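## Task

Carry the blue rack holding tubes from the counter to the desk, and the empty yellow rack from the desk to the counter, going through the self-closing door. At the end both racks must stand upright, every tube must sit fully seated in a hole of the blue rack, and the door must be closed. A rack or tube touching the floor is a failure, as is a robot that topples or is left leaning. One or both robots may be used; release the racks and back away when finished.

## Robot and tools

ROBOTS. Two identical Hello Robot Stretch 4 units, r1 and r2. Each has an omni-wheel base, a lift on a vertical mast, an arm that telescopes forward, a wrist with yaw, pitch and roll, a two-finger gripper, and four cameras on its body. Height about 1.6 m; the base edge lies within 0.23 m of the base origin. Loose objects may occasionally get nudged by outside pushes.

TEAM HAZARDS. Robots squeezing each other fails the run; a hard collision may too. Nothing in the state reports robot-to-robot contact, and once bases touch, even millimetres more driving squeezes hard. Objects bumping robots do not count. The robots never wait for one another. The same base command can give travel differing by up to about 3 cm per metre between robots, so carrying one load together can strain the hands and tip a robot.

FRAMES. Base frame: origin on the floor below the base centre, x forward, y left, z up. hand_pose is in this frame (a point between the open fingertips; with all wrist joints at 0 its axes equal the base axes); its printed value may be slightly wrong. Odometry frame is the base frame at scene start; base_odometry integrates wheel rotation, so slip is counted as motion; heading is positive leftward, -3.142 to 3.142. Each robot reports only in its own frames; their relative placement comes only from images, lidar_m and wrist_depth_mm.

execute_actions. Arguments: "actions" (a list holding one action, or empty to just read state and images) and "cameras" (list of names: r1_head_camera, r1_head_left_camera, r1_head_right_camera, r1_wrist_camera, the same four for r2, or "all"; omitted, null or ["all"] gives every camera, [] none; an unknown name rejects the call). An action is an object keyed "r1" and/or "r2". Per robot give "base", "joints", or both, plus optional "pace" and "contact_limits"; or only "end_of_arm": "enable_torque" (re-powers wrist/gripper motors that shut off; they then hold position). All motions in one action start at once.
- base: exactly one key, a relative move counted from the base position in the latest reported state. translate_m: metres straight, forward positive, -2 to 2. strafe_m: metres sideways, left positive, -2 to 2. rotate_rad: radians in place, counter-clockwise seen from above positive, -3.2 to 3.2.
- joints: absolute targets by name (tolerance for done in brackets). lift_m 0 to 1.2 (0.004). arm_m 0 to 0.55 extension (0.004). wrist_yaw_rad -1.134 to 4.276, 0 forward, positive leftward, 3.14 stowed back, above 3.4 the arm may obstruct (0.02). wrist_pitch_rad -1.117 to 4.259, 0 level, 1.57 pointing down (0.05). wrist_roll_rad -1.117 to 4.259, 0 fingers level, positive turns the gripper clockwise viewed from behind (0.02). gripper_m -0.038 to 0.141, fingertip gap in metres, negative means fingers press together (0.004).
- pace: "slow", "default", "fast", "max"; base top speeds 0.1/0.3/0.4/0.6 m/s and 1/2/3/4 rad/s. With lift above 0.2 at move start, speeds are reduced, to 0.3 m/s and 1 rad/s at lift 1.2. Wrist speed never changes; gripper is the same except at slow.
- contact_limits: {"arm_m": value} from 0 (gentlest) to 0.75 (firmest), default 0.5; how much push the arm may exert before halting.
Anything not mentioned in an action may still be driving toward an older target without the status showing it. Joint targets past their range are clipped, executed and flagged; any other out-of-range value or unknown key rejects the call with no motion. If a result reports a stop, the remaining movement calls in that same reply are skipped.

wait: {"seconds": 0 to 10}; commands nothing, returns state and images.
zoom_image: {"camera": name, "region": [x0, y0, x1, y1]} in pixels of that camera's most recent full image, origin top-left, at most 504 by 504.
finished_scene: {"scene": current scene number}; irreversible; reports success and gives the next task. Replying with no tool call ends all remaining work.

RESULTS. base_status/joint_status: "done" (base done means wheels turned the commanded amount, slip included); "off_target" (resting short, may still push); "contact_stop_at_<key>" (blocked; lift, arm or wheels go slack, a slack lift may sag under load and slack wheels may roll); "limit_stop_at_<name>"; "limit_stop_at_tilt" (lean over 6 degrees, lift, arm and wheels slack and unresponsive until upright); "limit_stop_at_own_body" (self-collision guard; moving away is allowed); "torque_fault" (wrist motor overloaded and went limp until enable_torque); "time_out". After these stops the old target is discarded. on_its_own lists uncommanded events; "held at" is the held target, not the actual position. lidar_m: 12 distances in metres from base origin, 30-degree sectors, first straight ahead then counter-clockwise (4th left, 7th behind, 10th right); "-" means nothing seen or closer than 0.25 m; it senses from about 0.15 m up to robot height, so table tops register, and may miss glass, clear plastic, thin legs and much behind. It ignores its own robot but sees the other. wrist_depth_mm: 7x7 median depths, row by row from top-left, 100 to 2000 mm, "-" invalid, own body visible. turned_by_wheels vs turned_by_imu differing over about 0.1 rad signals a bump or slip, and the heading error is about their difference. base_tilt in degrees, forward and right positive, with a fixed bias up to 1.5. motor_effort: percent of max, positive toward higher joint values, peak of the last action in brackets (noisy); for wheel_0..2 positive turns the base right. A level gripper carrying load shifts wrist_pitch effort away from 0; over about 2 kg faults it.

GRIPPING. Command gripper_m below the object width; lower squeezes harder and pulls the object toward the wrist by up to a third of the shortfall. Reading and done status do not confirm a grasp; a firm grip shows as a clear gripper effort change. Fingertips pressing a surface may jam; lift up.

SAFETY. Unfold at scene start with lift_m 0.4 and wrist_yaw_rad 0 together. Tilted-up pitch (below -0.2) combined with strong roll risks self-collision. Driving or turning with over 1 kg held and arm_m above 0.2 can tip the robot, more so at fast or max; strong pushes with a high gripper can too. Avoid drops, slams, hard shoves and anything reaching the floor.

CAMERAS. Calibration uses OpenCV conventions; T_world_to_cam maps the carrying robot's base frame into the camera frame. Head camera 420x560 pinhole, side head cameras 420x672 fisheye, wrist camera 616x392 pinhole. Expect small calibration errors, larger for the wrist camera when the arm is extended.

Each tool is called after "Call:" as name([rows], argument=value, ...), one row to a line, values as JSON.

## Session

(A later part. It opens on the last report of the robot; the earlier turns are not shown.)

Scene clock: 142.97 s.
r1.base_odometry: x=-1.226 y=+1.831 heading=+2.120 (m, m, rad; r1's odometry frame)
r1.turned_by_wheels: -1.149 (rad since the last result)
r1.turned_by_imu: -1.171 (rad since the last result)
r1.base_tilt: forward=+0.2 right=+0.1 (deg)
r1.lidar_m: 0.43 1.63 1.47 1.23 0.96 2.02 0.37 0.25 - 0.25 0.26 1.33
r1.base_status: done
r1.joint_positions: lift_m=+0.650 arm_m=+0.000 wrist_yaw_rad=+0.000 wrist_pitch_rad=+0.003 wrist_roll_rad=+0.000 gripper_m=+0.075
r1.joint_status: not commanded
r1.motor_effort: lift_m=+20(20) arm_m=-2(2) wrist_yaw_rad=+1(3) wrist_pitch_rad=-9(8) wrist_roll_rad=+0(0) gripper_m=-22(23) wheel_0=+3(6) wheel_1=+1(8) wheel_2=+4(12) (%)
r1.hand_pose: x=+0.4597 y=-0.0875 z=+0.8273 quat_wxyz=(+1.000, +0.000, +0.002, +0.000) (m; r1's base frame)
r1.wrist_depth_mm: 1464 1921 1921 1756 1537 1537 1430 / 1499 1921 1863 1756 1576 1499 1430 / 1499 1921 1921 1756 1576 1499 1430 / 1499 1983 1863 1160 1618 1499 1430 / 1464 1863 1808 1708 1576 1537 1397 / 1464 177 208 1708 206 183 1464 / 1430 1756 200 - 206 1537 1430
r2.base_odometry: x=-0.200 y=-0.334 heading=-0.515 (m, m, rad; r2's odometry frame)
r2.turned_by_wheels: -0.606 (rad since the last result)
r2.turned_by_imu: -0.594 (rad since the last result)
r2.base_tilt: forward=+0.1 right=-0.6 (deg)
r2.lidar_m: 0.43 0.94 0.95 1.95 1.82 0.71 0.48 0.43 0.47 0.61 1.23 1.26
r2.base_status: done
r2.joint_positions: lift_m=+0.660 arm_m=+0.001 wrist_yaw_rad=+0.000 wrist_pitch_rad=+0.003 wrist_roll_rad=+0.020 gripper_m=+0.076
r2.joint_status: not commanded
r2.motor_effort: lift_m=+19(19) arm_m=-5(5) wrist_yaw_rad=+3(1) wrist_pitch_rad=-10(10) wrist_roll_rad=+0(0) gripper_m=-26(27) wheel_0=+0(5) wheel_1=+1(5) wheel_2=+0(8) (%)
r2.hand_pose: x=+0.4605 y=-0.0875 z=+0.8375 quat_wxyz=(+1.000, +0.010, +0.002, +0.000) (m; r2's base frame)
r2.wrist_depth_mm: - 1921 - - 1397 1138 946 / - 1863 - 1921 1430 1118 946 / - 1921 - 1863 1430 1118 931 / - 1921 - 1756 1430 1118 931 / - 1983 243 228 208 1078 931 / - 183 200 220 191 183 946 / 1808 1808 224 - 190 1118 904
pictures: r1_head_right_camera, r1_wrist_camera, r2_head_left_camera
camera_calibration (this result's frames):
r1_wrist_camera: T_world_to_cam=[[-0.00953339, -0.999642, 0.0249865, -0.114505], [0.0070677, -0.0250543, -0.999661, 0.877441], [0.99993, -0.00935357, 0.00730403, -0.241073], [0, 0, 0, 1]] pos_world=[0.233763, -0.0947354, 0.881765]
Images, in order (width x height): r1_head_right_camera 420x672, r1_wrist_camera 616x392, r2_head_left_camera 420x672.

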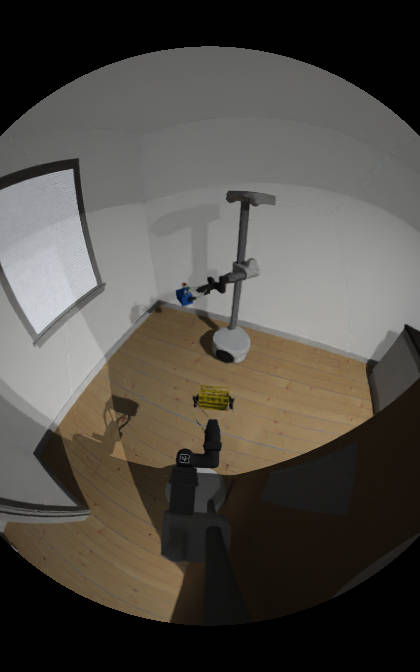

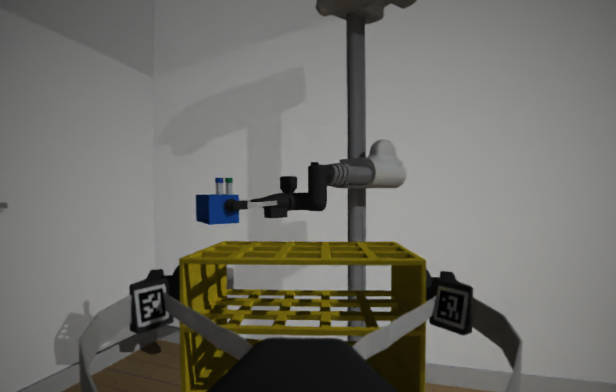

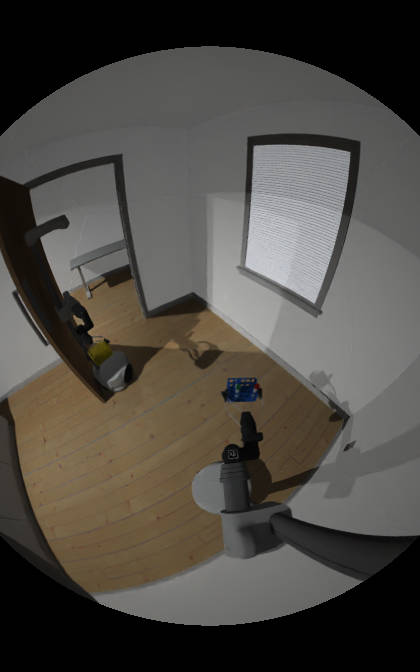

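Call:
execute_actions([
  {"r2":{"base":{"translate_m":1.25}}},
], cameras=[])

Call:
execute_actions([
  {"r2":{"base":{"rotate_rad":1.14}}},
], cameras=["r1_head_left_camera","r2_head_camera","r2_head_left_camera"])

Scene clock: 150.57 s.
r1.base_odometry: x=-1.226 y=+1.831 heading=+2.120 (m, m, rad; r1's odometry frame)
r1.turned_by_wheels: +0.000 (rad since the last result)
r1.turned_by_imu: +0.001 (rad since the last result)
r1.base_tilt: forward=+0.0 right=+0.0 (deg)
r1.lidar_m: 0.44 0.82 0.82 1.23 0.97 2.01 0.37 0.25 - 0.25 0.26 1.93
r1.base_status: not commanded
r1.joint_positions: lift_m=+0.650 arm_m=+0.000 wrist_yaw_rad=+0.000 wrist_pitch_rad=+0.003 wrist_roll_rad=+0.000 gripper_m=+0.075
r1.joint_status: not commanded
r1.motor_effort: lift_m=+20(20) arm_m=-2(2) wrist_yaw_rad=+0(0) wrist_pitch_rad=-9(10) wrist_roll_rad=+1(0) gripper_m=-21(22) wheel_0=+3(3) wheel_1=+1(1) wheel_2=+4(4) (%)
r1.hand_pose: x=+0.4597 y=-0.0875 z=+0.8273 quat_wxyz=(+1.000, +0.000, +0.002, +0.000) (m; r1's base frame)
r1.wrist_depth_mm: 1499 1863 1921 1756 1618 1499 1397 / 1499 1863 1983 1756 1618 1499 1397 / 1499 1921 1921 1756 1618 1537 1397 / 1499 1863 1983 1756 1618 1537 1430 / 1464 1863 1863 1756 1618 1537 1397 / 1499 177 208 1708 206 184 1464 / 1397 1808 200 - 206 1537 1464
r2.base_odometry: x=+0.888 y=-0.950 heading=-0.515 (m, m, rad; r2's odometry frame)
r2.turned_by_wheels: +0.000 (rad since the last result)
r2.turned_by_imu: +0.002 (rad since the last result)
r2.base_tilt: forward=+0.1 right=-0.5 (deg)
r2.lidar_m: 0.43 1.09 1.14 0.79 0.78 2.31 1.58 1.45 0.85 0.56 0.50 0.52
r2.base_status: done
r2.joint_positions: lift_m=+0.660 arm_m=+0.001 wrist_yaw_rad=+0.000 wrist_pitch_rad=+0.003 wrist_roll_rad=+0.020 gripper_m=+0.076
r2.joint_status: not commanded
r2.motor_effort: lift_m=+20(20) arm_m=-5(5) wrist_yaw_rad=+2(2) wrist_pitch_rad=-11(11) wrist_roll_rad=+0(0) gripper_m=-25(23) wheel_0=+1(4) wheel_1=+1(4) wheel_2=+2(10) (%)
r2.hand_pose: x=+0.4605 y=-0.0874 z=+0.8373 quat_wxyz=(+1.000, +0.010, +0.002, +0.000) (m; r2's base frame)
r2.wrist_depth_mm: 798 891 976 676 488 384 327 / 788 878 960 668 488 387 327 / 809 904 960 634 492 387 329 / 798 904 976 580 492 387 330 / 809 891 243 226 208 370 325 / 809 184 199 220 190 184 325 / 798 904 224 - 189 387 322
pictures: none
No camera images: the call's "cameras" was empty. Leave "cameras" out to get every camera's image.

Scene clock: 152.37 s.
r1.base_odometry: x=-1.226 y=+1.831 heading=+2.120 (m, m, rad; r1's odometry frame)
r1.turned_by_wheels: +0.000 (rad since the last result)
r1.turned_by_imu: +0.000 (rad since the last result)
r1.base_tilt: forward=+0.1 right=+0.1 (deg)
r1.lidar_m: 0.42 0.83 0.70 0.80 0.97 2.00 0.38 0.25 - 0.25 0.27 1.92
r1.base_status: not commanded
r1.joint_positions: lift_m=+0.650 arm_m=+0.000 wrist_yaw_rad=+0.000 wrist_pitch_rad=+0.003 wrist_roll_rad=+0.000 gripper_m=+0.075
r1.joint_status: not commanded
r1.motor_effort: lift_m=+20(20) arm_m=-2(2) wrist_yaw_rad=+1(1) wrist_pitch_rad=-8(9) wrist_roll_rad=+0(0) gripper_m=-21(21) wheel_0=+3(3) wheel_1=+1(1) wheel_2=+4(4) (%)
r1.hand_pose: x=+0.4597 y=-0.0875 z=+0.8273 quat_wxyz=(+1.000, +0.000, +0.002, +0.000) (m; r1's base frame)
r1.wrist_depth_mm: 1499 1921 1921 1756 1618 1499 1397 / 1499 1921 1921 1708 1576 1537 1430 / 1464 1921 1921 1756 1618 1537 1430 / 1499 1921 1921 1756 1618 1499 1397 / 1464 1863 1863 1756 1537 1537 1430 / 1499 177 208 1708 206 183 1430 / 1430 1756 200 - 206 1499 1430
r2.base_odometry: x=+0.888 y=-0.950 heading=+0.625 (m, m, rad; r2's odometry frame)
r2.turned_by_wheels: +1.140 (rad since the last result)
r2.turned_by_imu: +1.121 (rad since the last result)
r2.base_tilt: forward=+0.1 right=-0.6 (deg)
r2.lidar_m: 0.44 0.81 0.76 2.06 1.54 1.47 0.73 0.53 0.50 0.52 0.82 1.09
r2.base_status: done
r2.joint_positions: lift_m=+0.660 arm_m=+0.001 wrist_yaw_rad=+0.000 wrist_pitch_rad=+0.003 wrist_roll_rad=+0.020 gripper_m=+0.076
r2.joint_status: not commanded
r2.motor_effort: lift_m=+20(20) arm_m=-5(5) wrist_yaw_rad=+1(1) wrist_pitch_rad=-10(10) wrist_roll_rad=+0(1) gripper_m=-25(26) wheel_0=+0(5) wheel_1=+0(5) wheel_2=+0(8) (%)
r2.hand_pose: x=+0.4605 y=-0.0874 z=+0.8373 quat_wxyz=(+1.000, +0.010, +0.002, +0.000) (m; r2's base frame)
r2.wrist_depth_mm: 946 1138 - - - 798 723 / 946 1138 - - - 798 723 / 946 1205 - - - 809 732 / 946 1160 - - - 809 723 / 976 1138 243 228 208 788 732 / 960 184 199 220 191 183 723 / 991 1182 224 - 189 798 715
pictures: r1_head_left_camera, r2_head_camera, r2_head_left_camera
Images, in order (width x height): r1_head_left_camera 420x672, r2_head_camera 420x560, r2_head_left_camera 420x672.

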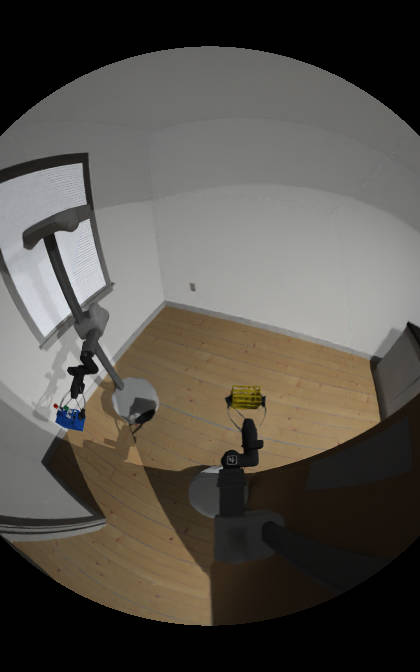

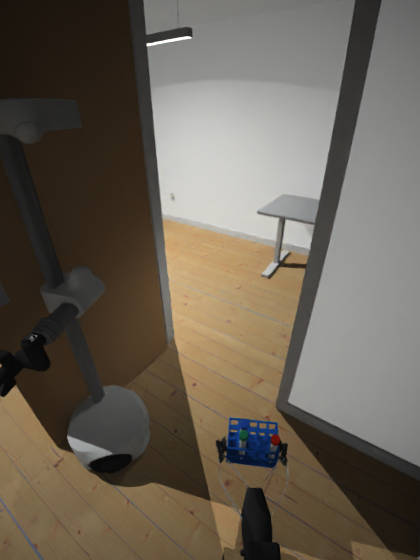

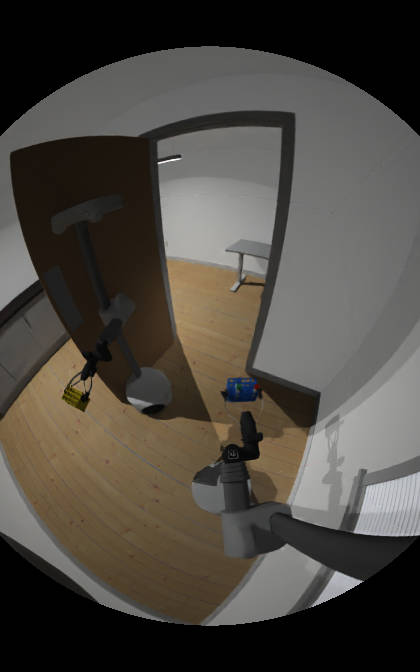

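Call:
execute_actions([
  {"r2":{"base":{"translate_m":1.2}}},
], cameras=[])

Call:
execute_actions([
  {"r2":{"base":{"rotate_rad":-0.53}}},
], cameras=["r2_head_camera","r2_head_left_camera"])

Scene clock: 165.27 s.
r1.base_odometry: x=-1.226 y=+1.831 heading=+2.120 (m, m, rad; r1's odometry frame)
r1.turned_by_wheels: +0.000 (rad since the last result)
r1.turned_by_imu: +0.001 (rad since the last result)
r1.base_tilt: forward=+0.1 right=+0.0 (deg)
r1.lidar_m: 0.44 1.64 1.47 1.23 0.47 0.48 0.38 0.25 - 0.25 0.26 1.93
r1.base_status: not commanded
r1.joint_positions: lift_m=+0.650 arm_m=+0.000 wrist_yaw_rad=+0.000 wrist_pitch_rad=+0.003 wrist_roll_rad=+0.000 gripper_m=+0.075
r1.joint_status: not commanded
r1.motor_effort: lift_m=+20(20) arm_m=-2(2) wrist_yaw_rad=-1(1) wrist_pitch_rad=-9(8) wrist_roll_rad=+0(0) gripper_m=-21(22) wheel_0=+3(3) wheel_1=+1(1) wheel_2=+4(4) (%)
r1.hand_pose: x=+0.4597 y=-0.0875 z=+0.8273 quat_wxyz=(+1.000, +0.000, +0.002, +0.000) (m; r1's base frame)
r1.wrist_depth_mm: 1499 1863 1863 1756 1618 1499 1430 / 1464 1921 1921 1756 1576 1499 1397 / 1464 1863 1921 1808 1661 1499 1430 / 1464 1921 1863 1756 1618 1499 1430 / 1464 1983 1863 1756 1576 1499 1430 / 1464 177 208 1661 206 183 1430 / 1430 1756 200 - 206 1537 1430
r2.base_odometry: x=+1.861 y=-0.248 heading=+0.625 (m, m, rad; r2's odometry frame)
r2.turned_by_wheels: +0.000 (rad since the last result)
r2.turned_by_imu: +0.003 (rad since the last result)
r2.base_tilt: forward=+0.1 right=-0.6 (deg)
r2.lidar_m: 0.41 0.53 0.48 0.54 0.44 0.56 1.66 1.21 0.33 0.34 1.49 1.41
r2.base_status: done
r2.joint_positions: lift_m=+0.660 arm_m=+0.001 wrist_yaw_rad=+0.000 wrist_pitch_rad=+0.003 wrist_roll_rad=+0.020 gripper_m=+0.076
r2.joint_status: not commanded
r2.motor_effort: lift_m=+20(20) arm_m=-5(5) wrist_yaw_rad=+2(2) wrist_pitch_rad=-10(10) wrist_roll_rad=+0(1) gripper_m=-26(25) wheel_0=+0(3) wheel_1=+0(5) wheel_2=+0(7) (%)
r2.hand_pose: x=+0.4605 y=-0.0874 z=+0.8373 quat_wxyz=(+1.000, +0.010, +0.002, +0.000) (m; r2's base frame)
r2.wrist_depth_mm: - - - - - 1808 1661 / - - - - - 1756 1618 / - - - - - 1808 1618 / - - - - - 1808 1618 / - - 243 227 208 1618 1336 / - 184 200 220 191 184 1537 / 1808 1808 224 - 189 1708 1618
pictures: none
No camera images: the call's "cameras" was empty. Leave "cameras" out to get every camera's image.

Scene clock: 166.57 s.
r1.base_odometry: x=-1.226 y=+1.831 heading=+2.120 (m, m, rad; r1's odometry frame)
r1.turned_by_wheels: +0.000 (rad since the last result)
r1.turned_by_imu: +0.000 (rad since the last result)
r1.base_tilt: forward=-0.1 right=+0.0 (deg)
r1.lidar_m: 0.43 1.63 1.48 1.24 0.46 0.48 0.37 0.25 - 0.25 0.27 1.93
r1.base_status: not commanded
r1.joint_positions: lift_m=+0.650 arm_m=+0.000 wrist_yaw_rad=+0.000 wrist_pitch_rad=+0.003 wrist_roll_rad=+0.000 gripper_m=+0.075
r1.joint_status: not commanded
r1.motor_effort: lift_m=+20(20) arm_m=-2(2) wrist_yaw_rad=+0(0) wrist_pitch_rad=-9(9) wrist_roll_rad=+0(0) gripper_m=-21(22) wheel_0=+3(3) wheel_1=+1(1) wheel_2=+4(4) (%)
r1.hand_pose: x=+0.4597 y=-0.0875 z=+0.8273 quat_wxyz=(+1.000, +0.000, +0.002, +0.000) (m; r1's base frame)
r1.wrist_depth_mm: 1464 1863 1863 1756 1576 1499 1430 / 1499 1921 1921 1756 1618 1537 1397 / 1464 1921 1983 1756 1576 1537 1397 / 1499 1921 1921 1708 1661 1537 1430 / 1464 1983 1863 1708 1618 1537 1430 / 1430 177 209 1708 206 183 1464 / 1397 1756 200 - 206 1499 1464
r2.base_odometry: x=+1.861 y=-0.248 heading=+0.095 (m, m, rad; r2's odometry frame)
r2.turned_by_wheels: -0.530 (rad since the last result)
r2.turned_by_imu: -0.521 (rad since the last result)
r2.base_tilt: forward=+0.1 right=-0.6 (deg)
r2.lidar_m: 0.44 1.47 0.55 0.47 0.52 0.45 0.52 1.66 1.19 0.35 0.34 1.52
r2.base_status: done
r2.joint_positions: lift_m=+0.660 arm_m=+0.001 wrist_yaw_rad=+0.000 wrist_pitch_rad=+0.003 wrist_roll_rad=+0.020 gripper_m=+0.076
r2.joint_status: not commanded
r2.motor_effort: lift_m=+20(20) arm_m=-5(5) wrist_yaw_rad=+3(3) wrist_pitch_rad=-11(11) wrist_roll_rad=+0(0) gripper_m=-24(26) wheel_0=+0(5) wheel_1=+0(5) wheel_2=-1(5) (%)
r2.hand_pose: x=+0.4605 y=-0.0875 z=+0.8373 quat_wxyz=(+1.000, +0.010, +0.002, +0.000) (m; r2's base frame)
r2.wrist_depth_mm: - - - - 1983 1983 1618 / - - - - - 1983 1661 / - - - - - - 1576 / - - - - 1983 - 1576 / - - 243 228 196 1576 1576 / - 183 200 220 191 184 1499 / 1756 1756 225 - 189 1808 1576
pictures: r2_head_camera, r2_head_left_camera
Images, in order (width x height): r2_head_camera 420x560, r2_head_left_camera 420x672.

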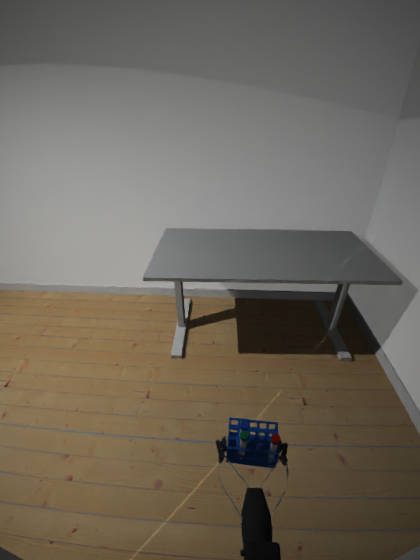

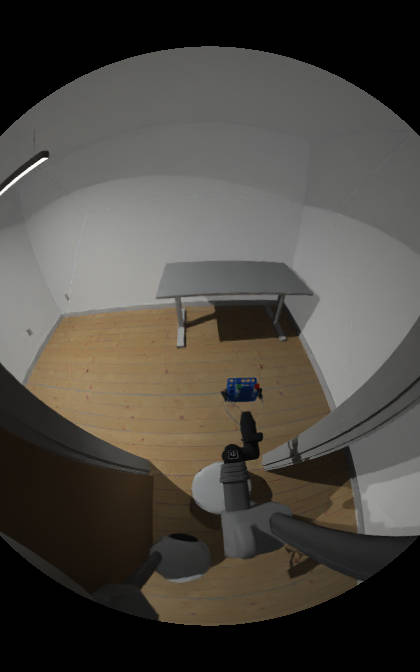

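Call:
execute_actions([
  {"r1":{"base":{"translate_m":0.62},"joints":{"lift_m":0.83}},"r2":{"base":{"translate_m":0.9},"joints":{"lift_m":0.67,"arm_m":0.2}}},
], cameras=["r1_head_right_camera","r2_head_camera","r2_wrist_camera"])

Call:
execute_actions([
  {"r1":{"base":{"rotate_rad":-1.88}}},
], cameras=["r1_head_right_camera","r1_head_camera"])

Scene clock: 178.07 s.
r1.base_odometry: x=-1.550 y=+2.360 heading=+2.120 (m, m, rad; r1's odometry frame)
r1.turned_by_wheels: +0.000 (rad since the last result)
r1.turned_by_imu: +0.001 (rad since the last result)
r1.base_tilt: forward=+0.0 right=+0.0 (deg)
r1.lidar_m: 0.40 1.44 1.23 1.26 1.42 1.25 1.28 1.55 1.85 1.87 1.49 1.34
r1.base_status: done
r1.joint_positions: lift_m=+0.830 arm_m=+0.000 wrist_yaw_rad=+0.000 wrist_pitch_rad=+0.003 wrist_roll_rad=+0.000 gripper_m=+0.075
r1.joint_status: all done
r1.motor_effort: lift_m=+22(23) arm_m=-2(2) wrist_yaw_rad=-1(0) wrist_pitch_rad=-8(9) wrist_roll_rad=+0(0) gripper_m=-21(21) wheel_0=+3(9) wheel_1=+3(6) wheel_2=+0(12) (%)
r1.hand_pose: x=+0.4598 y=-0.0874 z=+1.0071 quat_wxyz=(+1.000, +0.000, +0.002, +0.000) (m; r1's base frame)
r1.wrist_depth_mm: 1255 1366 1255 1138 1060 976 917 / 1281 1397 1255 1138 1042 976 917 / 1281 1397 1281 1160 1060 976 931 / 1281 1366 1255 1160 1060 991 931 / 1281 1366 1205 1118 1042 991 931 / 1255 177 208 1118 205 183 917 / 1229 1397 200 - 206 991 931
r2.base_odometry: x=+2.757 y=-0.162 heading=+0.095 (m, m, rad; r2's odometry frame)
r2.turned_by_wheels: +0.000 (rad since the last result)
r2.turned_by_imu: +0.002 (rad since the last result)
r2.base_tilt: forward=+0.1 right=-0.6 (deg)
r2.lidar_m: 0.52 0.51 1.89 2.54 0.93 0.75 0.73 0.75 0.96 1.14 0.76 0.54
r2.base_status: done
r2.joint_positions: lift_m=+0.670 arm_m=+0.199 wrist_yaw_rad=+0.000 wrist_pitch_rad=+0.003 wrist_roll_rad=+0.020 gripper_m=+0.076
r2.joint_status: all done
r2.motor_effort: lift_m=+23(23) arm_m=+5(5) wrist_yaw_rad=+2(3) wrist_pitch_rad=-10(11) wrist_roll_rad=+0(0) gripper_m=-27(28) wheel_0=-2(4) wheel_1=-1(4) wheel_2=+0(11) (%)
r2.hand_pose: x=+0.6585 y=-0.0874 z=+0.8471 quat_wxyz=(+1.000, +0.010, +0.002, +0.000) (m; r2's base frame)
r2.wrist_depth_mm: 917 931 904 904 904 891 891 / 917 946 917 917 931 904 891 / 931 931 931 891 904 904 891 / 931 931 946 931 904 917 891 / 946 931 244 228 197 904 904 / 504 183 200 220 191 184 549 / 359 357 224 - 188 375 370
pictures: r1_head_right_camera, r2_head_camera, r2_wrist_camera
camera_calibration (this result's frames):
r2_wrist_camera: T_world_to_cam=[[0.0386508, -0.999237, -0.00569988, -0.0971175], [-0.0186274, 0.00498266, -0.999814, 0.911664], [0.999079, 0.0387498, -0.0184206, -0.40978], [0, 0, 0, 1]] pos_world=[0.430139, -0.085707, 0.903392]
Images, in order (width x height): r1_head_right_camera 420x672, r2_head_camera 420x560, r2_wrist_camera 616x392.

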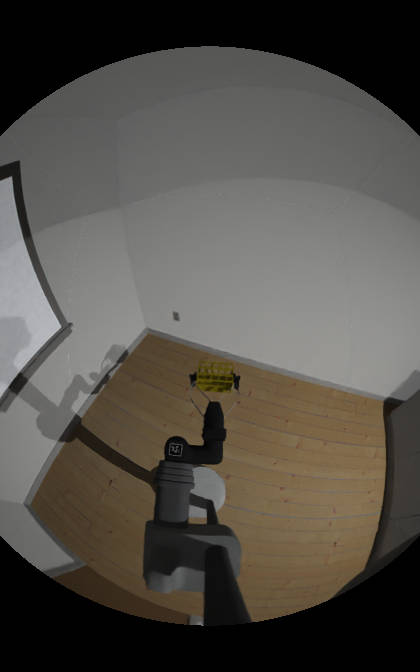

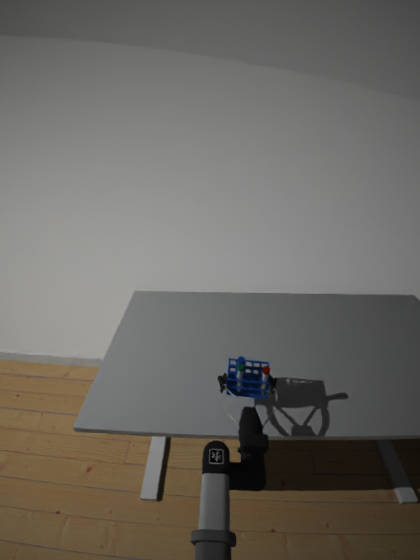

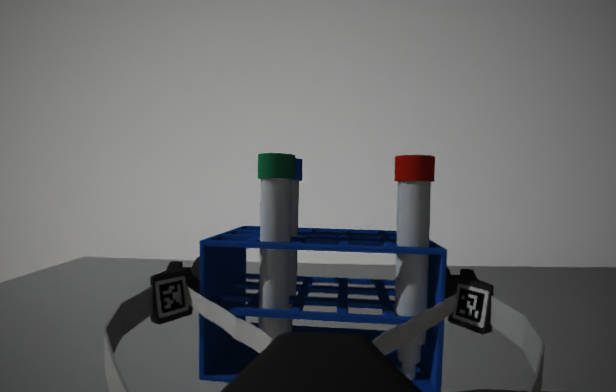

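Scene clock: 180.30 s.
r1.base_odometry: x=-1.550 y=+2.360 heading=+0.241 (m, m, rad; r1's odometry frame)
r1.turned_by_wheels: -1.880 (rad since the last result)
r1.turned_by_imu: -1.917 (rad since the last result)
r1.base_tilt: forward=+0.1 right=+0.0 (deg)
r1.lidar_m: 0.43 1.86 1.38 1.33 1.40 1.29 1.27 1.36 1.27 1.27 1.33 1.86
r1.base_status: done
r1.joint_positions: lift_m=+0.830 arm_m=+0.000 wrist_yaw_rad=+0.000 wrist_pitch_rad=+0.003 wrist_roll_rad=+0.000 gripper_m=+0.075
r1.joint_status: not commanded
r1.motor_effort: lift_m=+22(22) arm_m=-2(2) wrist_yaw_rad=+1(2) wrist_pitch_rad=-9(9) wrist_roll_rad=+0(0) gripper_m=-22(23) wheel_0=+2(8) wheel_1=+3(9) wheel_2=+1(12) (%)
r1.hand_pose: x=+0.4597 y=-0.0875 z=+1.0071 quat_wxyz=(+1.000, +0.000, +0.002, +0.000) (m; r1's base frame)
r1.wrist_depth_mm: 1863 - - - - - 1708 / 1863 - - - - - 1661 / 1808 - - - - - 1756 / 1863 - - - - - 1661 / 1756 1661 1618 1618 1618 - 1661 / 1708 177 209 1618 206 184 1661 / 1708 1661 200 - 206 1983 1661
r2.base_odometry: x=+2.757 y=-0.162 heading=+0.095 (m, m, rad; r2's odometry frame)
r2.turned_by_wheels: +0.000 (rad since the last result)
r2.turned_by_imu: +0.001 (rad since the last result)
r2.base_tilt: forward=+0.1 right=-0.6 (deg)
r2.lidar_m: 0.51 0.53 1.91 2.54 0.96 0.76 0.73 0.75 0.98 1.15 0.79 0.55
r2.base_status: not commanded
r2.joint_positions: lift_m=+0.670 arm_m=+0.199 wrist_yaw_rad=+0.000 wrist_pitch_rad=+0.003 wrist_roll_rad=+0.020 gripper_m=+0.076
r2.joint_status: not commanded
r2.motor_effort: lift_m=+23(23) arm_m=+5(5) wrist_yaw_rad=+2(2) wrist_pitch_rad=-11(9) wrist_roll_rad=+0(0) gripper_m=-25(30) wheel_0=-2(2) wheel_1=-1(1) wheel_2=+0(0) (%)
r2.hand_pose: x=+0.6585 y=-0.0874 z=+0.8471 quat_wxyz=(+1.000, +0.010, +0.002, +0.000) (m; r2's base frame)
r2.wrist_depth_mm: 931 946 904 917 891 904 866 / 946 917 931 904 904 904 904 / 917 931 917 917 904 904 891 / 917 931 931 891 917 904 891 / 946 917 243 228 198 904 904 / 508 183 200 220 191 184 559 / 359 355 224 - 190 373 370
pictures: r1_head_camera, r1_head_right_camera
Images, in order (width x height): r1_head_camera 420x560, r1_head_right_camera 420x672.

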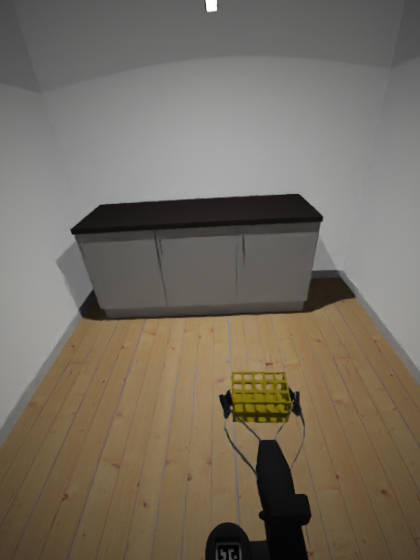

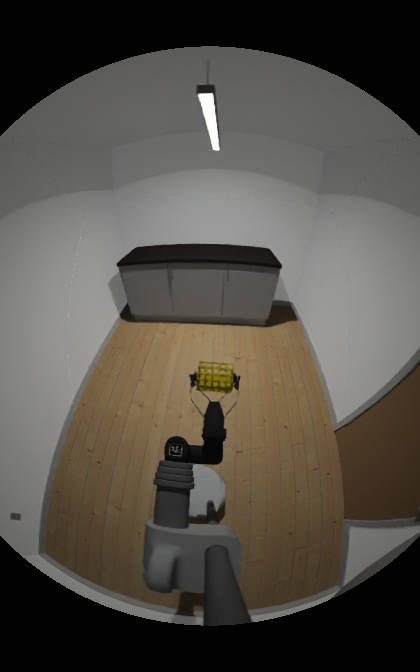

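Call:
execute_actions([
  {"r1":{"base":{"translate_m":1.27},"joints":{"lift_m":0.85,"arm_m":0.22},"pace":"fast"},"r2":{"joints":{"lift_m":0.598},"pace":"slow"}},
], cameras=["r1_head_camera","r1_wrist_camera","r2_wrist_camera"])

Scene clock: 187.50 s.
r1.base_odometry: x=-0.316 y=+2.663 heading=+0.241 (m, m, rad; r1's odometry frame)
r1.turned_by_wheels: +0.000 (rad since the last result)
r1.turned_by_imu: +0.003 (rad since the last result)
r1.base_tilt: forward=+0.1 right=+0.0 (deg)
r1.lidar_m: 0.57 0.61 0.83 1.30 1.36 1.93 2.56 1.83 1.35 1.31 0.81 0.60
r1.base_status: done
r1.joint_positions: lift_m=+0.850 arm_m=+0.219 wrist_yaw_rad=+0.000 wrist_pitch_rad=+0.003 wrist_roll_rad=+0.000 gripper_m=+0.075
r1.joint_status: all done
r1.motor_effort: lift_m=+22(29) arm_m=+5(7) wrist_yaw_rad=+0(2) wrist_pitch_rad=-10(9) wrist_roll_rad=+0(0) gripper_m=-21(20) wheel_0=+3(7) wheel_1=+2(6) wheel_2=+0(12) (%)
r1.hand_pose: x=+0.6785 y=-0.0874 z=+1.0271 quat_wxyz=(+1.000, +0.000, +0.002, +0.000) (m; r1's base frame)
r1.wrist_depth_mm: 750 741 741 732 732 741 723 / 741 741 750 741 741 732 732 / 750 750 741 741 732 741 741 / 750 741 750 741 732 741 741 / 759 759 707 707 699 750 741 / 492 177 209 508 206 184 484 / 330 338 200 - 206 334 338
r2.base_odometry: x=+2.757 y=-0.162 heading=+0.095 (m, m, rad; r2's odometry frame)
r2.turned_by_wheels: +0.000 (rad since the last result)
r2.turned_by_imu: +0.002 (rad since the last result)
r2.base_tilt: forward=+0.1 right=-0.5 (deg)
r2.lidar_m: 0.51 0.52 1.91 2.56 0.95 0.76 0.72 0.76 0.96 1.15 0.75 0.55
r2.base_status: not commanded
r2.joint_positions: lift_m=+0.598 arm_m=+0.199 wrist_yaw_rad=+0.000 wrist_pitch_rad=+0.003 wrist_roll_rad=+0.020 gripper_m=+0.076
r2.joint_status: all done
r2.motor_effort: lift_m=+18(21) arm_m=+5(5) wrist_yaw_rad=+2(2) wrist_pitch_rad=-10(10) wrist_roll_rad=+0(0) gripper_m=-30(25) wheel_0=-2(2) wheel_1=-1(1) wheel_2=+0(0) (%)
r2.hand_pose: x=+0.6585 y=-0.0874 z=+0.7755 quat_wxyz=(+1.000, +0.010, +0.002, +0.000) (m; r2's base frame)
r2.wrist_depth_mm: 904 931 917 917 904 904 904 / 946 917 917 904 917 917 891 / 931 931 917 904 904 891 904 / 931 917 931 917 917 904 904 / 549 564 244 227 199 640 647 / 306 184 199 220 191 185 332 / 217 215 208 - 189 224 224
pictures: r1_head_camera, r1_wrist_camera, r2_wrist_camera
camera_calibration (this result's frames):
r1_wrist_camera: T_world_to_cam=[[-0.0090778, -0.999647, 0.0249837, -0.117588], [0.00711752, -0.0250487, -0.999661, 1.07566], [0.999933, -0.0088969, 0.00734239, -0.461288], [0, 0, 0, 1]] pos_world=[0.452533, -0.094707, 1.08162]
r2_wrist_camera: T_world_to_cam=[[0.0386509, -0.999237, -0.00569992, -0.0975259], [-0.0186276, 0.00498269, -0.999814, 0.840054], [0.999079, 0.0387499, -0.0184207, -0.411102], [0, 0, 0, 1]] pos_world=[0.430141, -0.085707, 0.831769]
Images, in order (width x height): r1_head_camera 420x560, r1_wrist_camera 616x392, r2_wrist_camera 616x392.

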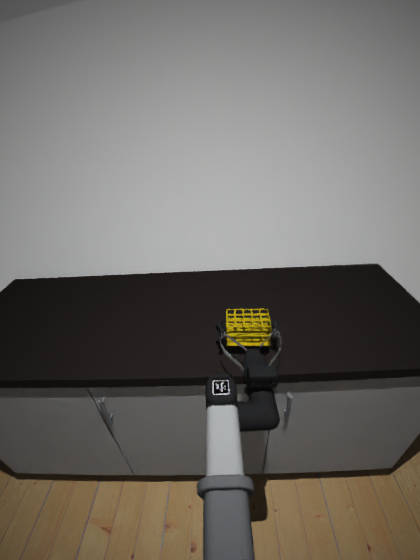

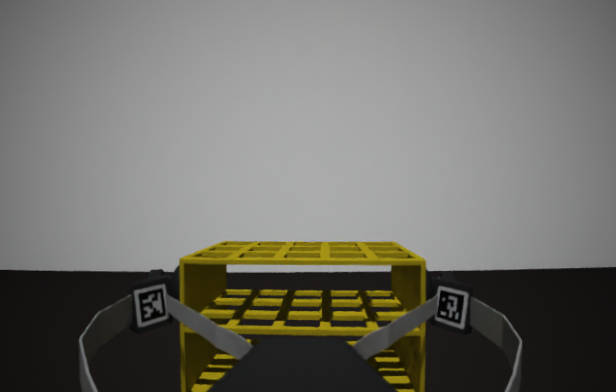

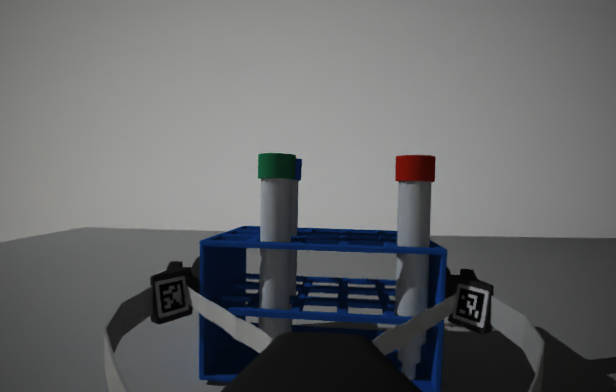

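Call:
execute_actions([
  {"r1":{"joints":{"lift_m":0.797,"arm_m":0.29}},"r2":{"joints":{"lift_m":0.594},"pace":"slow"}},
], cameras=[])

Call:
execute_actions([
  {"r1":{"joints":{"gripper_m":0.141},"pace":"slow"},"r2":{"joints":{"gripper_m":0.141},"pace":"slow"}},
], cameras=["r1_wrist_camera","r2_wrist_camera"])

Scene clock: 191.47 s.
r1.base_odometry: x=-0.316 y=+2.663 heading=+0.241 (m, m, rad; r1's odometry frame)
r1.turned_by_wheels: +0.000 (rad since the last result)
r1.turned_by_imu: +0.000 (rad since the last result)
r1.base_tilt: forward=+0.1 right=+0.0 (deg)
r1.lidar_m: 0.56 0.61 0.83 1.29 1.37 1.92 2.55 1.82 1.35 1.31 0.81 0.59
r1.base_status: not commanded
r1.joint_positions: lift_m=+0.797 arm_m=+0.289 wrist_yaw_rad=+0.000 wrist_pitch_rad=+0.003 wrist_roll_rad=+0.000 gripper_m=+0.075
r1.joint_status: all done
r1.motor_effort: lift_m=+17(20) arm_m=+6(6) wrist_yaw_rad=-2(1) wrist_pitch_rad=-9(9) wrist_roll_rad=+0(0) gripper_m=-20(22) wheel_0=+3(3) wheel_1=+2(2) wheel_2=+0(1) (%)
r1.hand_pose: x=+0.7484 y=-0.0874 z=+0.9745 quat_wxyz=(+1.000, +0.000, +0.002, +0.000) (m; r1's base frame)
r1.wrist_depth_mm: 676 668 668 668 668 661 668 / 683 668 668 676 661 661 661 / 683 683 668 668 676 668 668 / 676 683 676 668 661 676 661 / 640 683 266 484 480 634 621 / 338 177 220 347 206 183 334 / 227 231 200 - 206 229 240
r2.base_odometry: x=+2.757 y=-0.162 heading=+0.095 (m, m, rad; r2's odometry frame)
r2.turned_by_wheels: +0.000 (rad since the last result)
r2.turned_by_imu: +0.001 (rad since the last result)
r2.base_tilt: forward=+0.1 right=-0.6 (deg)
r2.lidar_m: 0.49 0.52 1.90 2.55 0.96 0.76 0.72 0.74 0.99 1.16 0.75 0.57
r2.base_status: not commanded
r2.joint_positions: lift_m=+0.594 arm_m=+0.199 wrist_yaw_rad=+0.000 wrist_pitch_rad=+0.002 wrist_roll_rad=+0.020 gripper_m=+0.076
r2.joint_status: all done
r2.motor_effort: lift_m=+17(17) arm_m=+5(5) wrist_yaw_rad=+2(2) wrist_pitch_rad=-6(11) wrist_roll_rad=-1(1) gripper_m=-23(23) wheel_0=-1(2) wheel_1=-1(1) wheel_2=+0(0) (%)
r2.hand_pose: x=+0.6585 y=-0.0874 z=+0.7721 quat_wxyz=(+1.000, +0.010, +0.001, +0.000) (m; r2's base frame)
r2.wrist_depth_mm: 931 931 917 891 904 904 878 / 931 931 917 917 904 904 904 / 946 931 917 917 917 904 904 / 931 931 931 904 904 904 891 / 539 549 243 229 198 640 647 / 297 184 200 219 191 184 327 / 211 210 209 - 189 219 218
pictures: none
No camera images: the call's "cameras" was empty. Leave "cameras" out to get every camera's image.

Scene clock: 194.83 s.
r1.base_odometry: x=-0.316 y=+2.663 heading=+0.241 (m, m, rad; r1's odometry frame)
r1.turned_by_wheels: +0.000 (rad since the last result)
r1.turned_by_imu: +0.000 (rad since the last result)
r1.base_tilt: forward=+0.2 right=-0.1 (deg)
r1.lidar_m: 0.56 0.61 0.83 1.30 1.37 1.92 2.56 1.82 1.36 1.31 0.81 0.59
r1.base_status: not commanded
r1.joint_positions: lift_m=+0.797 arm_m=+0.289 wrist_yaw_rad=+0.000 wrist_pitch_rad=+0.003 wrist_roll_rad=+0.000 gripper_m=+0.141
r1.joint_status: all done
r1.motor_effort: lift_m=+17(17) arm_m=+6(6) wrist_yaw_rad=-1(1) wrist_pitch_rad=-7(9) wrist_roll_rad=+0(0) gripper_m=+1(19) wheel_0=+3(2) wheel_1=+2(2) wheel_2=+0(1) (%)
r1.hand_pose: x=+0.7484 y=-0.0874 z=+0.9747 quat_wxyz=(+1.000, +0.000, +0.001, +0.000) (m; r1's base frame)
r1.wrist_depth_mm: 676 676 668 668 668 661 661 / 683 683 676 668 668 661 668 / 676 676 676 668 661 668 661 / 683 683 683 668 668 668 661 / 640 683 484 277 480 640 627 / 340 286 207 251 240 287 334 / 236 233 225 - 228 231 241
r2.base_odometry: x=+2.757 y=-0.162 heading=+0.095 (m, m, rad; r2's odometry frame)
r2.turned_by_wheels: +0.000 (rad since the last result)
r2.turned_by_imu: +0.001 (rad since the last result)
r2.base_tilt: forward=+0.1 right=-0.5 (deg)
r2.lidar_m: 0.49 0.55 1.91 2.55 0.95 0.76 0.72 0.73 0.97 1.15 0.77 0.54
r2.base_status: not commanded
r2.joint_positions: lift_m=+0.594 arm_m=+0.199 wrist_yaw_rad=+0.000 wrist_pitch_rad=+0.002 wrist_roll_rad=+0.020 gripper_m=+0.141
r2.joint_status: all done
r2.motor_effort: lift_m=+17(17) arm_m=+5(5) wrist_yaw_rad=+2(2) wrist_pitch_rad=-5(6) wrist_roll_rad=+0(0) gripper_m=+1(26) wheel_0=-2(2) wheel_1=-1(1) wheel_2=+0(0) (%)
r2.hand_pose: x=+0.6585 y=-0.0874 z=+0.7720 quat_wxyz=(+1.000, +0.010, +0.001, +0.000) (m; r2's base frame)
r2.wrist_depth_mm: 904 931 917 904 904 891 891 / 931 931 904 904 917 891 891 / 931 931 931 904 917 917 891 / 931 931 917 931 917 904 904 / 530 559 259 241 207 627 640 / 297 279 238 213 204 211 325 / 210 209 213 - 212 218 233
pictures: r1_wrist_camera, r2_wrist_camera
camera_calibration (this result's frames):
r1_wrist_camera: T_world_to_cam=[[-0.00914605, -0.999646, 0.0249783, -0.115602], [0.00769242, -0.0250489, -0.999657, 1.02229], [0.999929, -0.00895076, 0.0079188, -0.531409], [0, 0, 0, 1]] pos_world=[0.52245, -0.0947104, 1.02903]
r2_wrist_camera: T_world_to_cam=[[0.0386591, -0.999237, -0.00564045, -0.0975973], [-0.0170455, 0.0049844, -0.999842, 0.835568], [0.999107, 0.0387492, -0.0168398, -0.412406], [0, 0, 0, 1]] pos_world=[0.430054, -0.0857071, 0.827941]
Images, in order (width x height): r1_wrist_camera 616x392, r2_wrist_camera 616x392.

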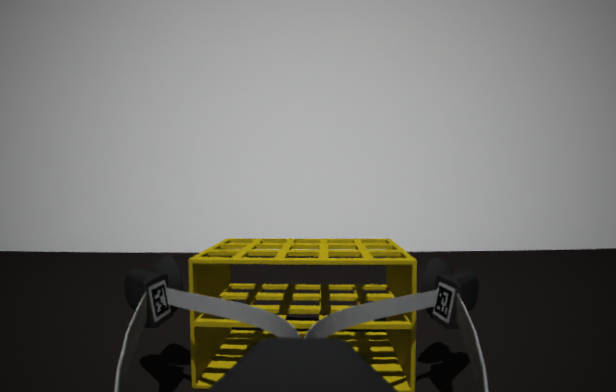

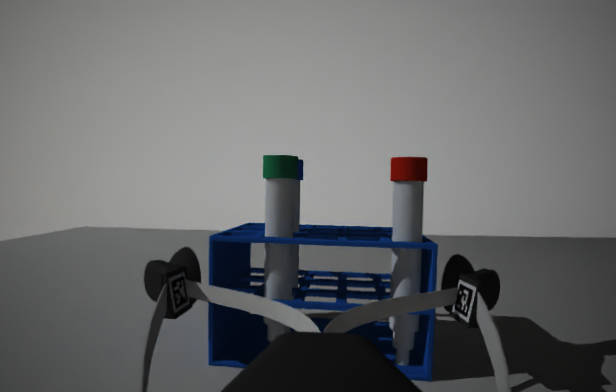

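Call:
execute_actions([
  {"r1":{"base":{"translate_m":-0.15},"joints":{"arm_m":0},"pace":"fast"},"r2":{"base":{"translate_m":-0.15},"joints":{"arm_m":0},"pace":"fast"}},
], cameras=["r1_wrist_camera","r2_wrist_camera","r1_head_right_camera"])

Call:
zoom_image(camera="r2_wrist_camera", region=[230, 150, 410, 290])

Call:
zoom_image(camera="r1_head_right_camera", region=[260, 400, 420, 640])

Scene clock: 199.33 s.
r1.base_odometry: x=-0.462 y=+2.627 heading=+0.241 (m, m, rad; r1's odometry frame)
r1.turned_by_wheels: +0.000 (rad since the last result)
r1.turned_by_imu: +0.000 (rad since the last result)
r1.base_tilt: forward=+0.1 right=+0.0 (deg)
r1.lidar_m: 0.72 0.76 1.06 1.30 1.37 1.94 2.42 1.82 1.34 1.30 1.02 0.74
r1.base_status: done
r1.joint_positions: lift_m=+0.797 arm_m=+0.001 wrist_yaw_rad=+0.000 wrist_pitch_rad=+0.002 wrist_roll_rad=+0.000 gripper_m=+0.141
r1.joint_status: all done
r1.motor_effort: lift_m=+18(18) arm_m=-5(6) wrist_yaw_rad=+0(1) wrist_pitch_rad=-7(7) wrist_roll_rad=+0(0) gripper_m=-2(1) wheel_0=-1(8) wheel_1=+0(7) wheel_2=-1(13) (%)
r1.hand_pose: x=+0.4603 y=-0.0875 z=+0.9747 quat_wxyz=(+1.000, +0.000, +0.001, +0.000) (m; r1's base frame)
r1.wrist_depth_mm: 1118 1118 1118 1078 1098 1078 1078 / 1118 1098 1118 1098 1118 1098 1078 / 1118 1118 1118 1118 1118 1098 1098 / 1118 1138 1118 1098 1118 1118 1098 / 654 668 668 654 661 654 640 / 508 492 488 492 488 492 512 / 517 512 512 - 508 512 512
r2.base_odometry: x=+2.607 y=-0.176 heading=+0.095 (m, m, rad; r2's odometry frame)
r2.turned_by_wheels: +0.000 (rad since the last result)
r2.turned_by_imu: +0.001 (rad since the last result)
r2.base_tilt: forward=+0.1 right=-0.6 (deg)
r2.lidar_m: 0.65 0.69 2.09 2.03 0.75 0.60 0.59 0.62 0.76 1.16 0.99 0.69
r2.base_status: done
r2.joint_positions: lift_m=+0.594 arm_m=+0.001 wrist_yaw_rad=+0.000 wrist_pitch_rad=+0.002 wrist_roll_rad=+0.020 gripper_m=+0.141
r2.joint_status: all done
r2.motor_effort: lift_m=+18(18) arm_m=-5(7) wrist_yaw_rad=+3(1) wrist_pitch_rad=-7(6) wrist_roll_rad=+0(1) gripper_m=+3(2) wheel_0=+0(7) wheel_1=+1(5) wheel_2=+1(11) (%)
r2.hand_pose: x=+0.4605 y=-0.0875 z=+0.7719 quat_wxyz=(+1.000, +0.010, +0.001, +0.000) (m; r2's base frame)
r2.wrist_depth_mm: 1308 1281 1281 1255 1229 1255 1229 / 1308 1255 1281 1229 1255 1229 1229 / 1281 1281 1308 1281 1255 1229 1205 / 1308 1281 1281 1281 1255 1255 1281 / 544 564 585 564 627 640 654 / 1308 788 1281 452 452 211 1255 / 1336 1255 1281 - 1281 1229 1308
pictures: r1_head_right_camera, r1_wrist_camera, r2_wrist_camera
camera_calibration (this result's frames):
r1_wrist_camera: T_world_to_cam=[[-0.00957655, -0.999642, 0.0249758, -0.11816], [0.00794198, -0.0250522, -0.999655, 1.02445], [0.999923, -0.00937488, 0.00817905, -0.243581], [0, 0, 0, 1]] pos_world=[0.234295, -0.0947369, 1.02904]
r2_wrist_camera: T_world_to_cam=[[0.0382965, -0.99925, -0.00565753, -0.0898691], [-0.0174892, 0.00499056, -0.999835, 0.832223], [0.999113, 0.0383892, -0.017285, -0.214285], [0, 0, 0, 1]] pos_world=[0.232092, -0.0857288, 0.827873]
Images, in order (width x height): r1_head_right_camera 420x672, r1_wrist_camera 616x392, r2_wrist_camera 616x392.

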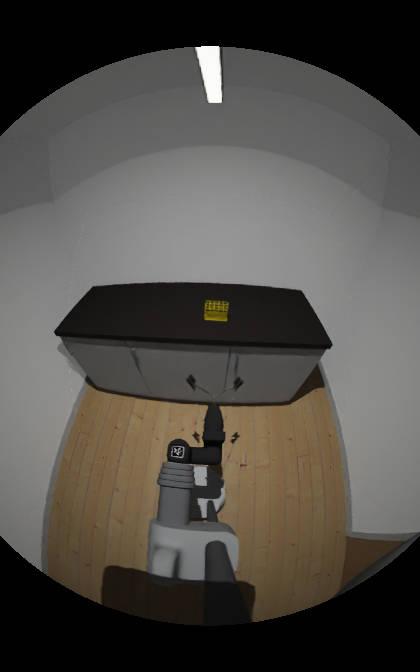

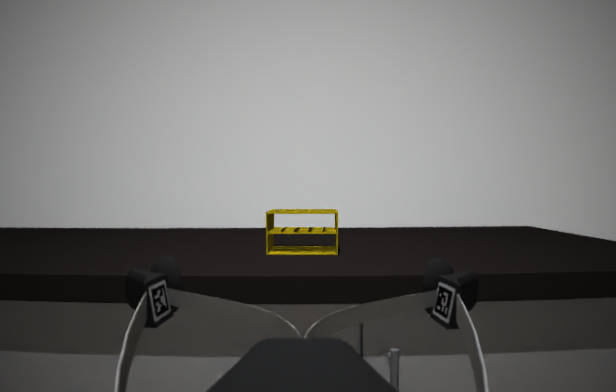

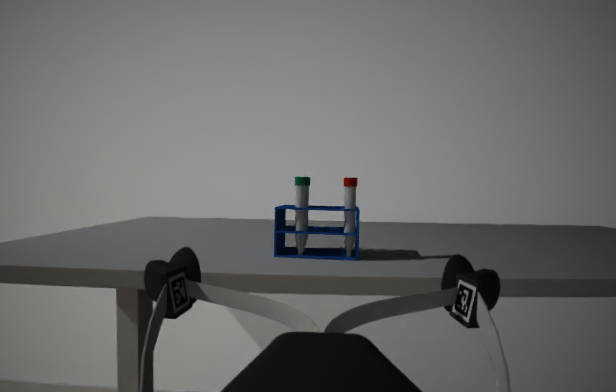

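Region (230, 150, 410, 290) of r2_wrist_camera's 616x392 image, scaled by 2.800.

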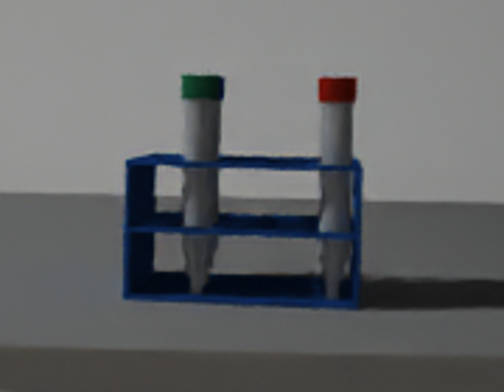

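Region (260, 400, 420, 640) of r1_head_right_camera's 420x672 image, scaled by 2.100, with more detail than that image has.

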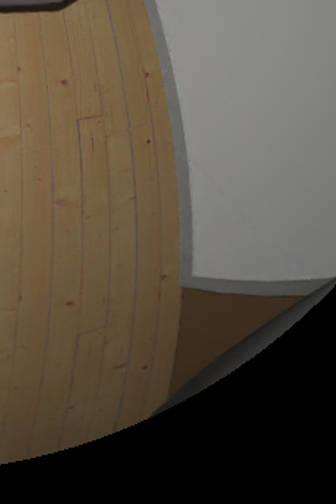

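Tubes seated, door shut.

Call:
finished_scene(scene=1)

The scene is finished: the task was done.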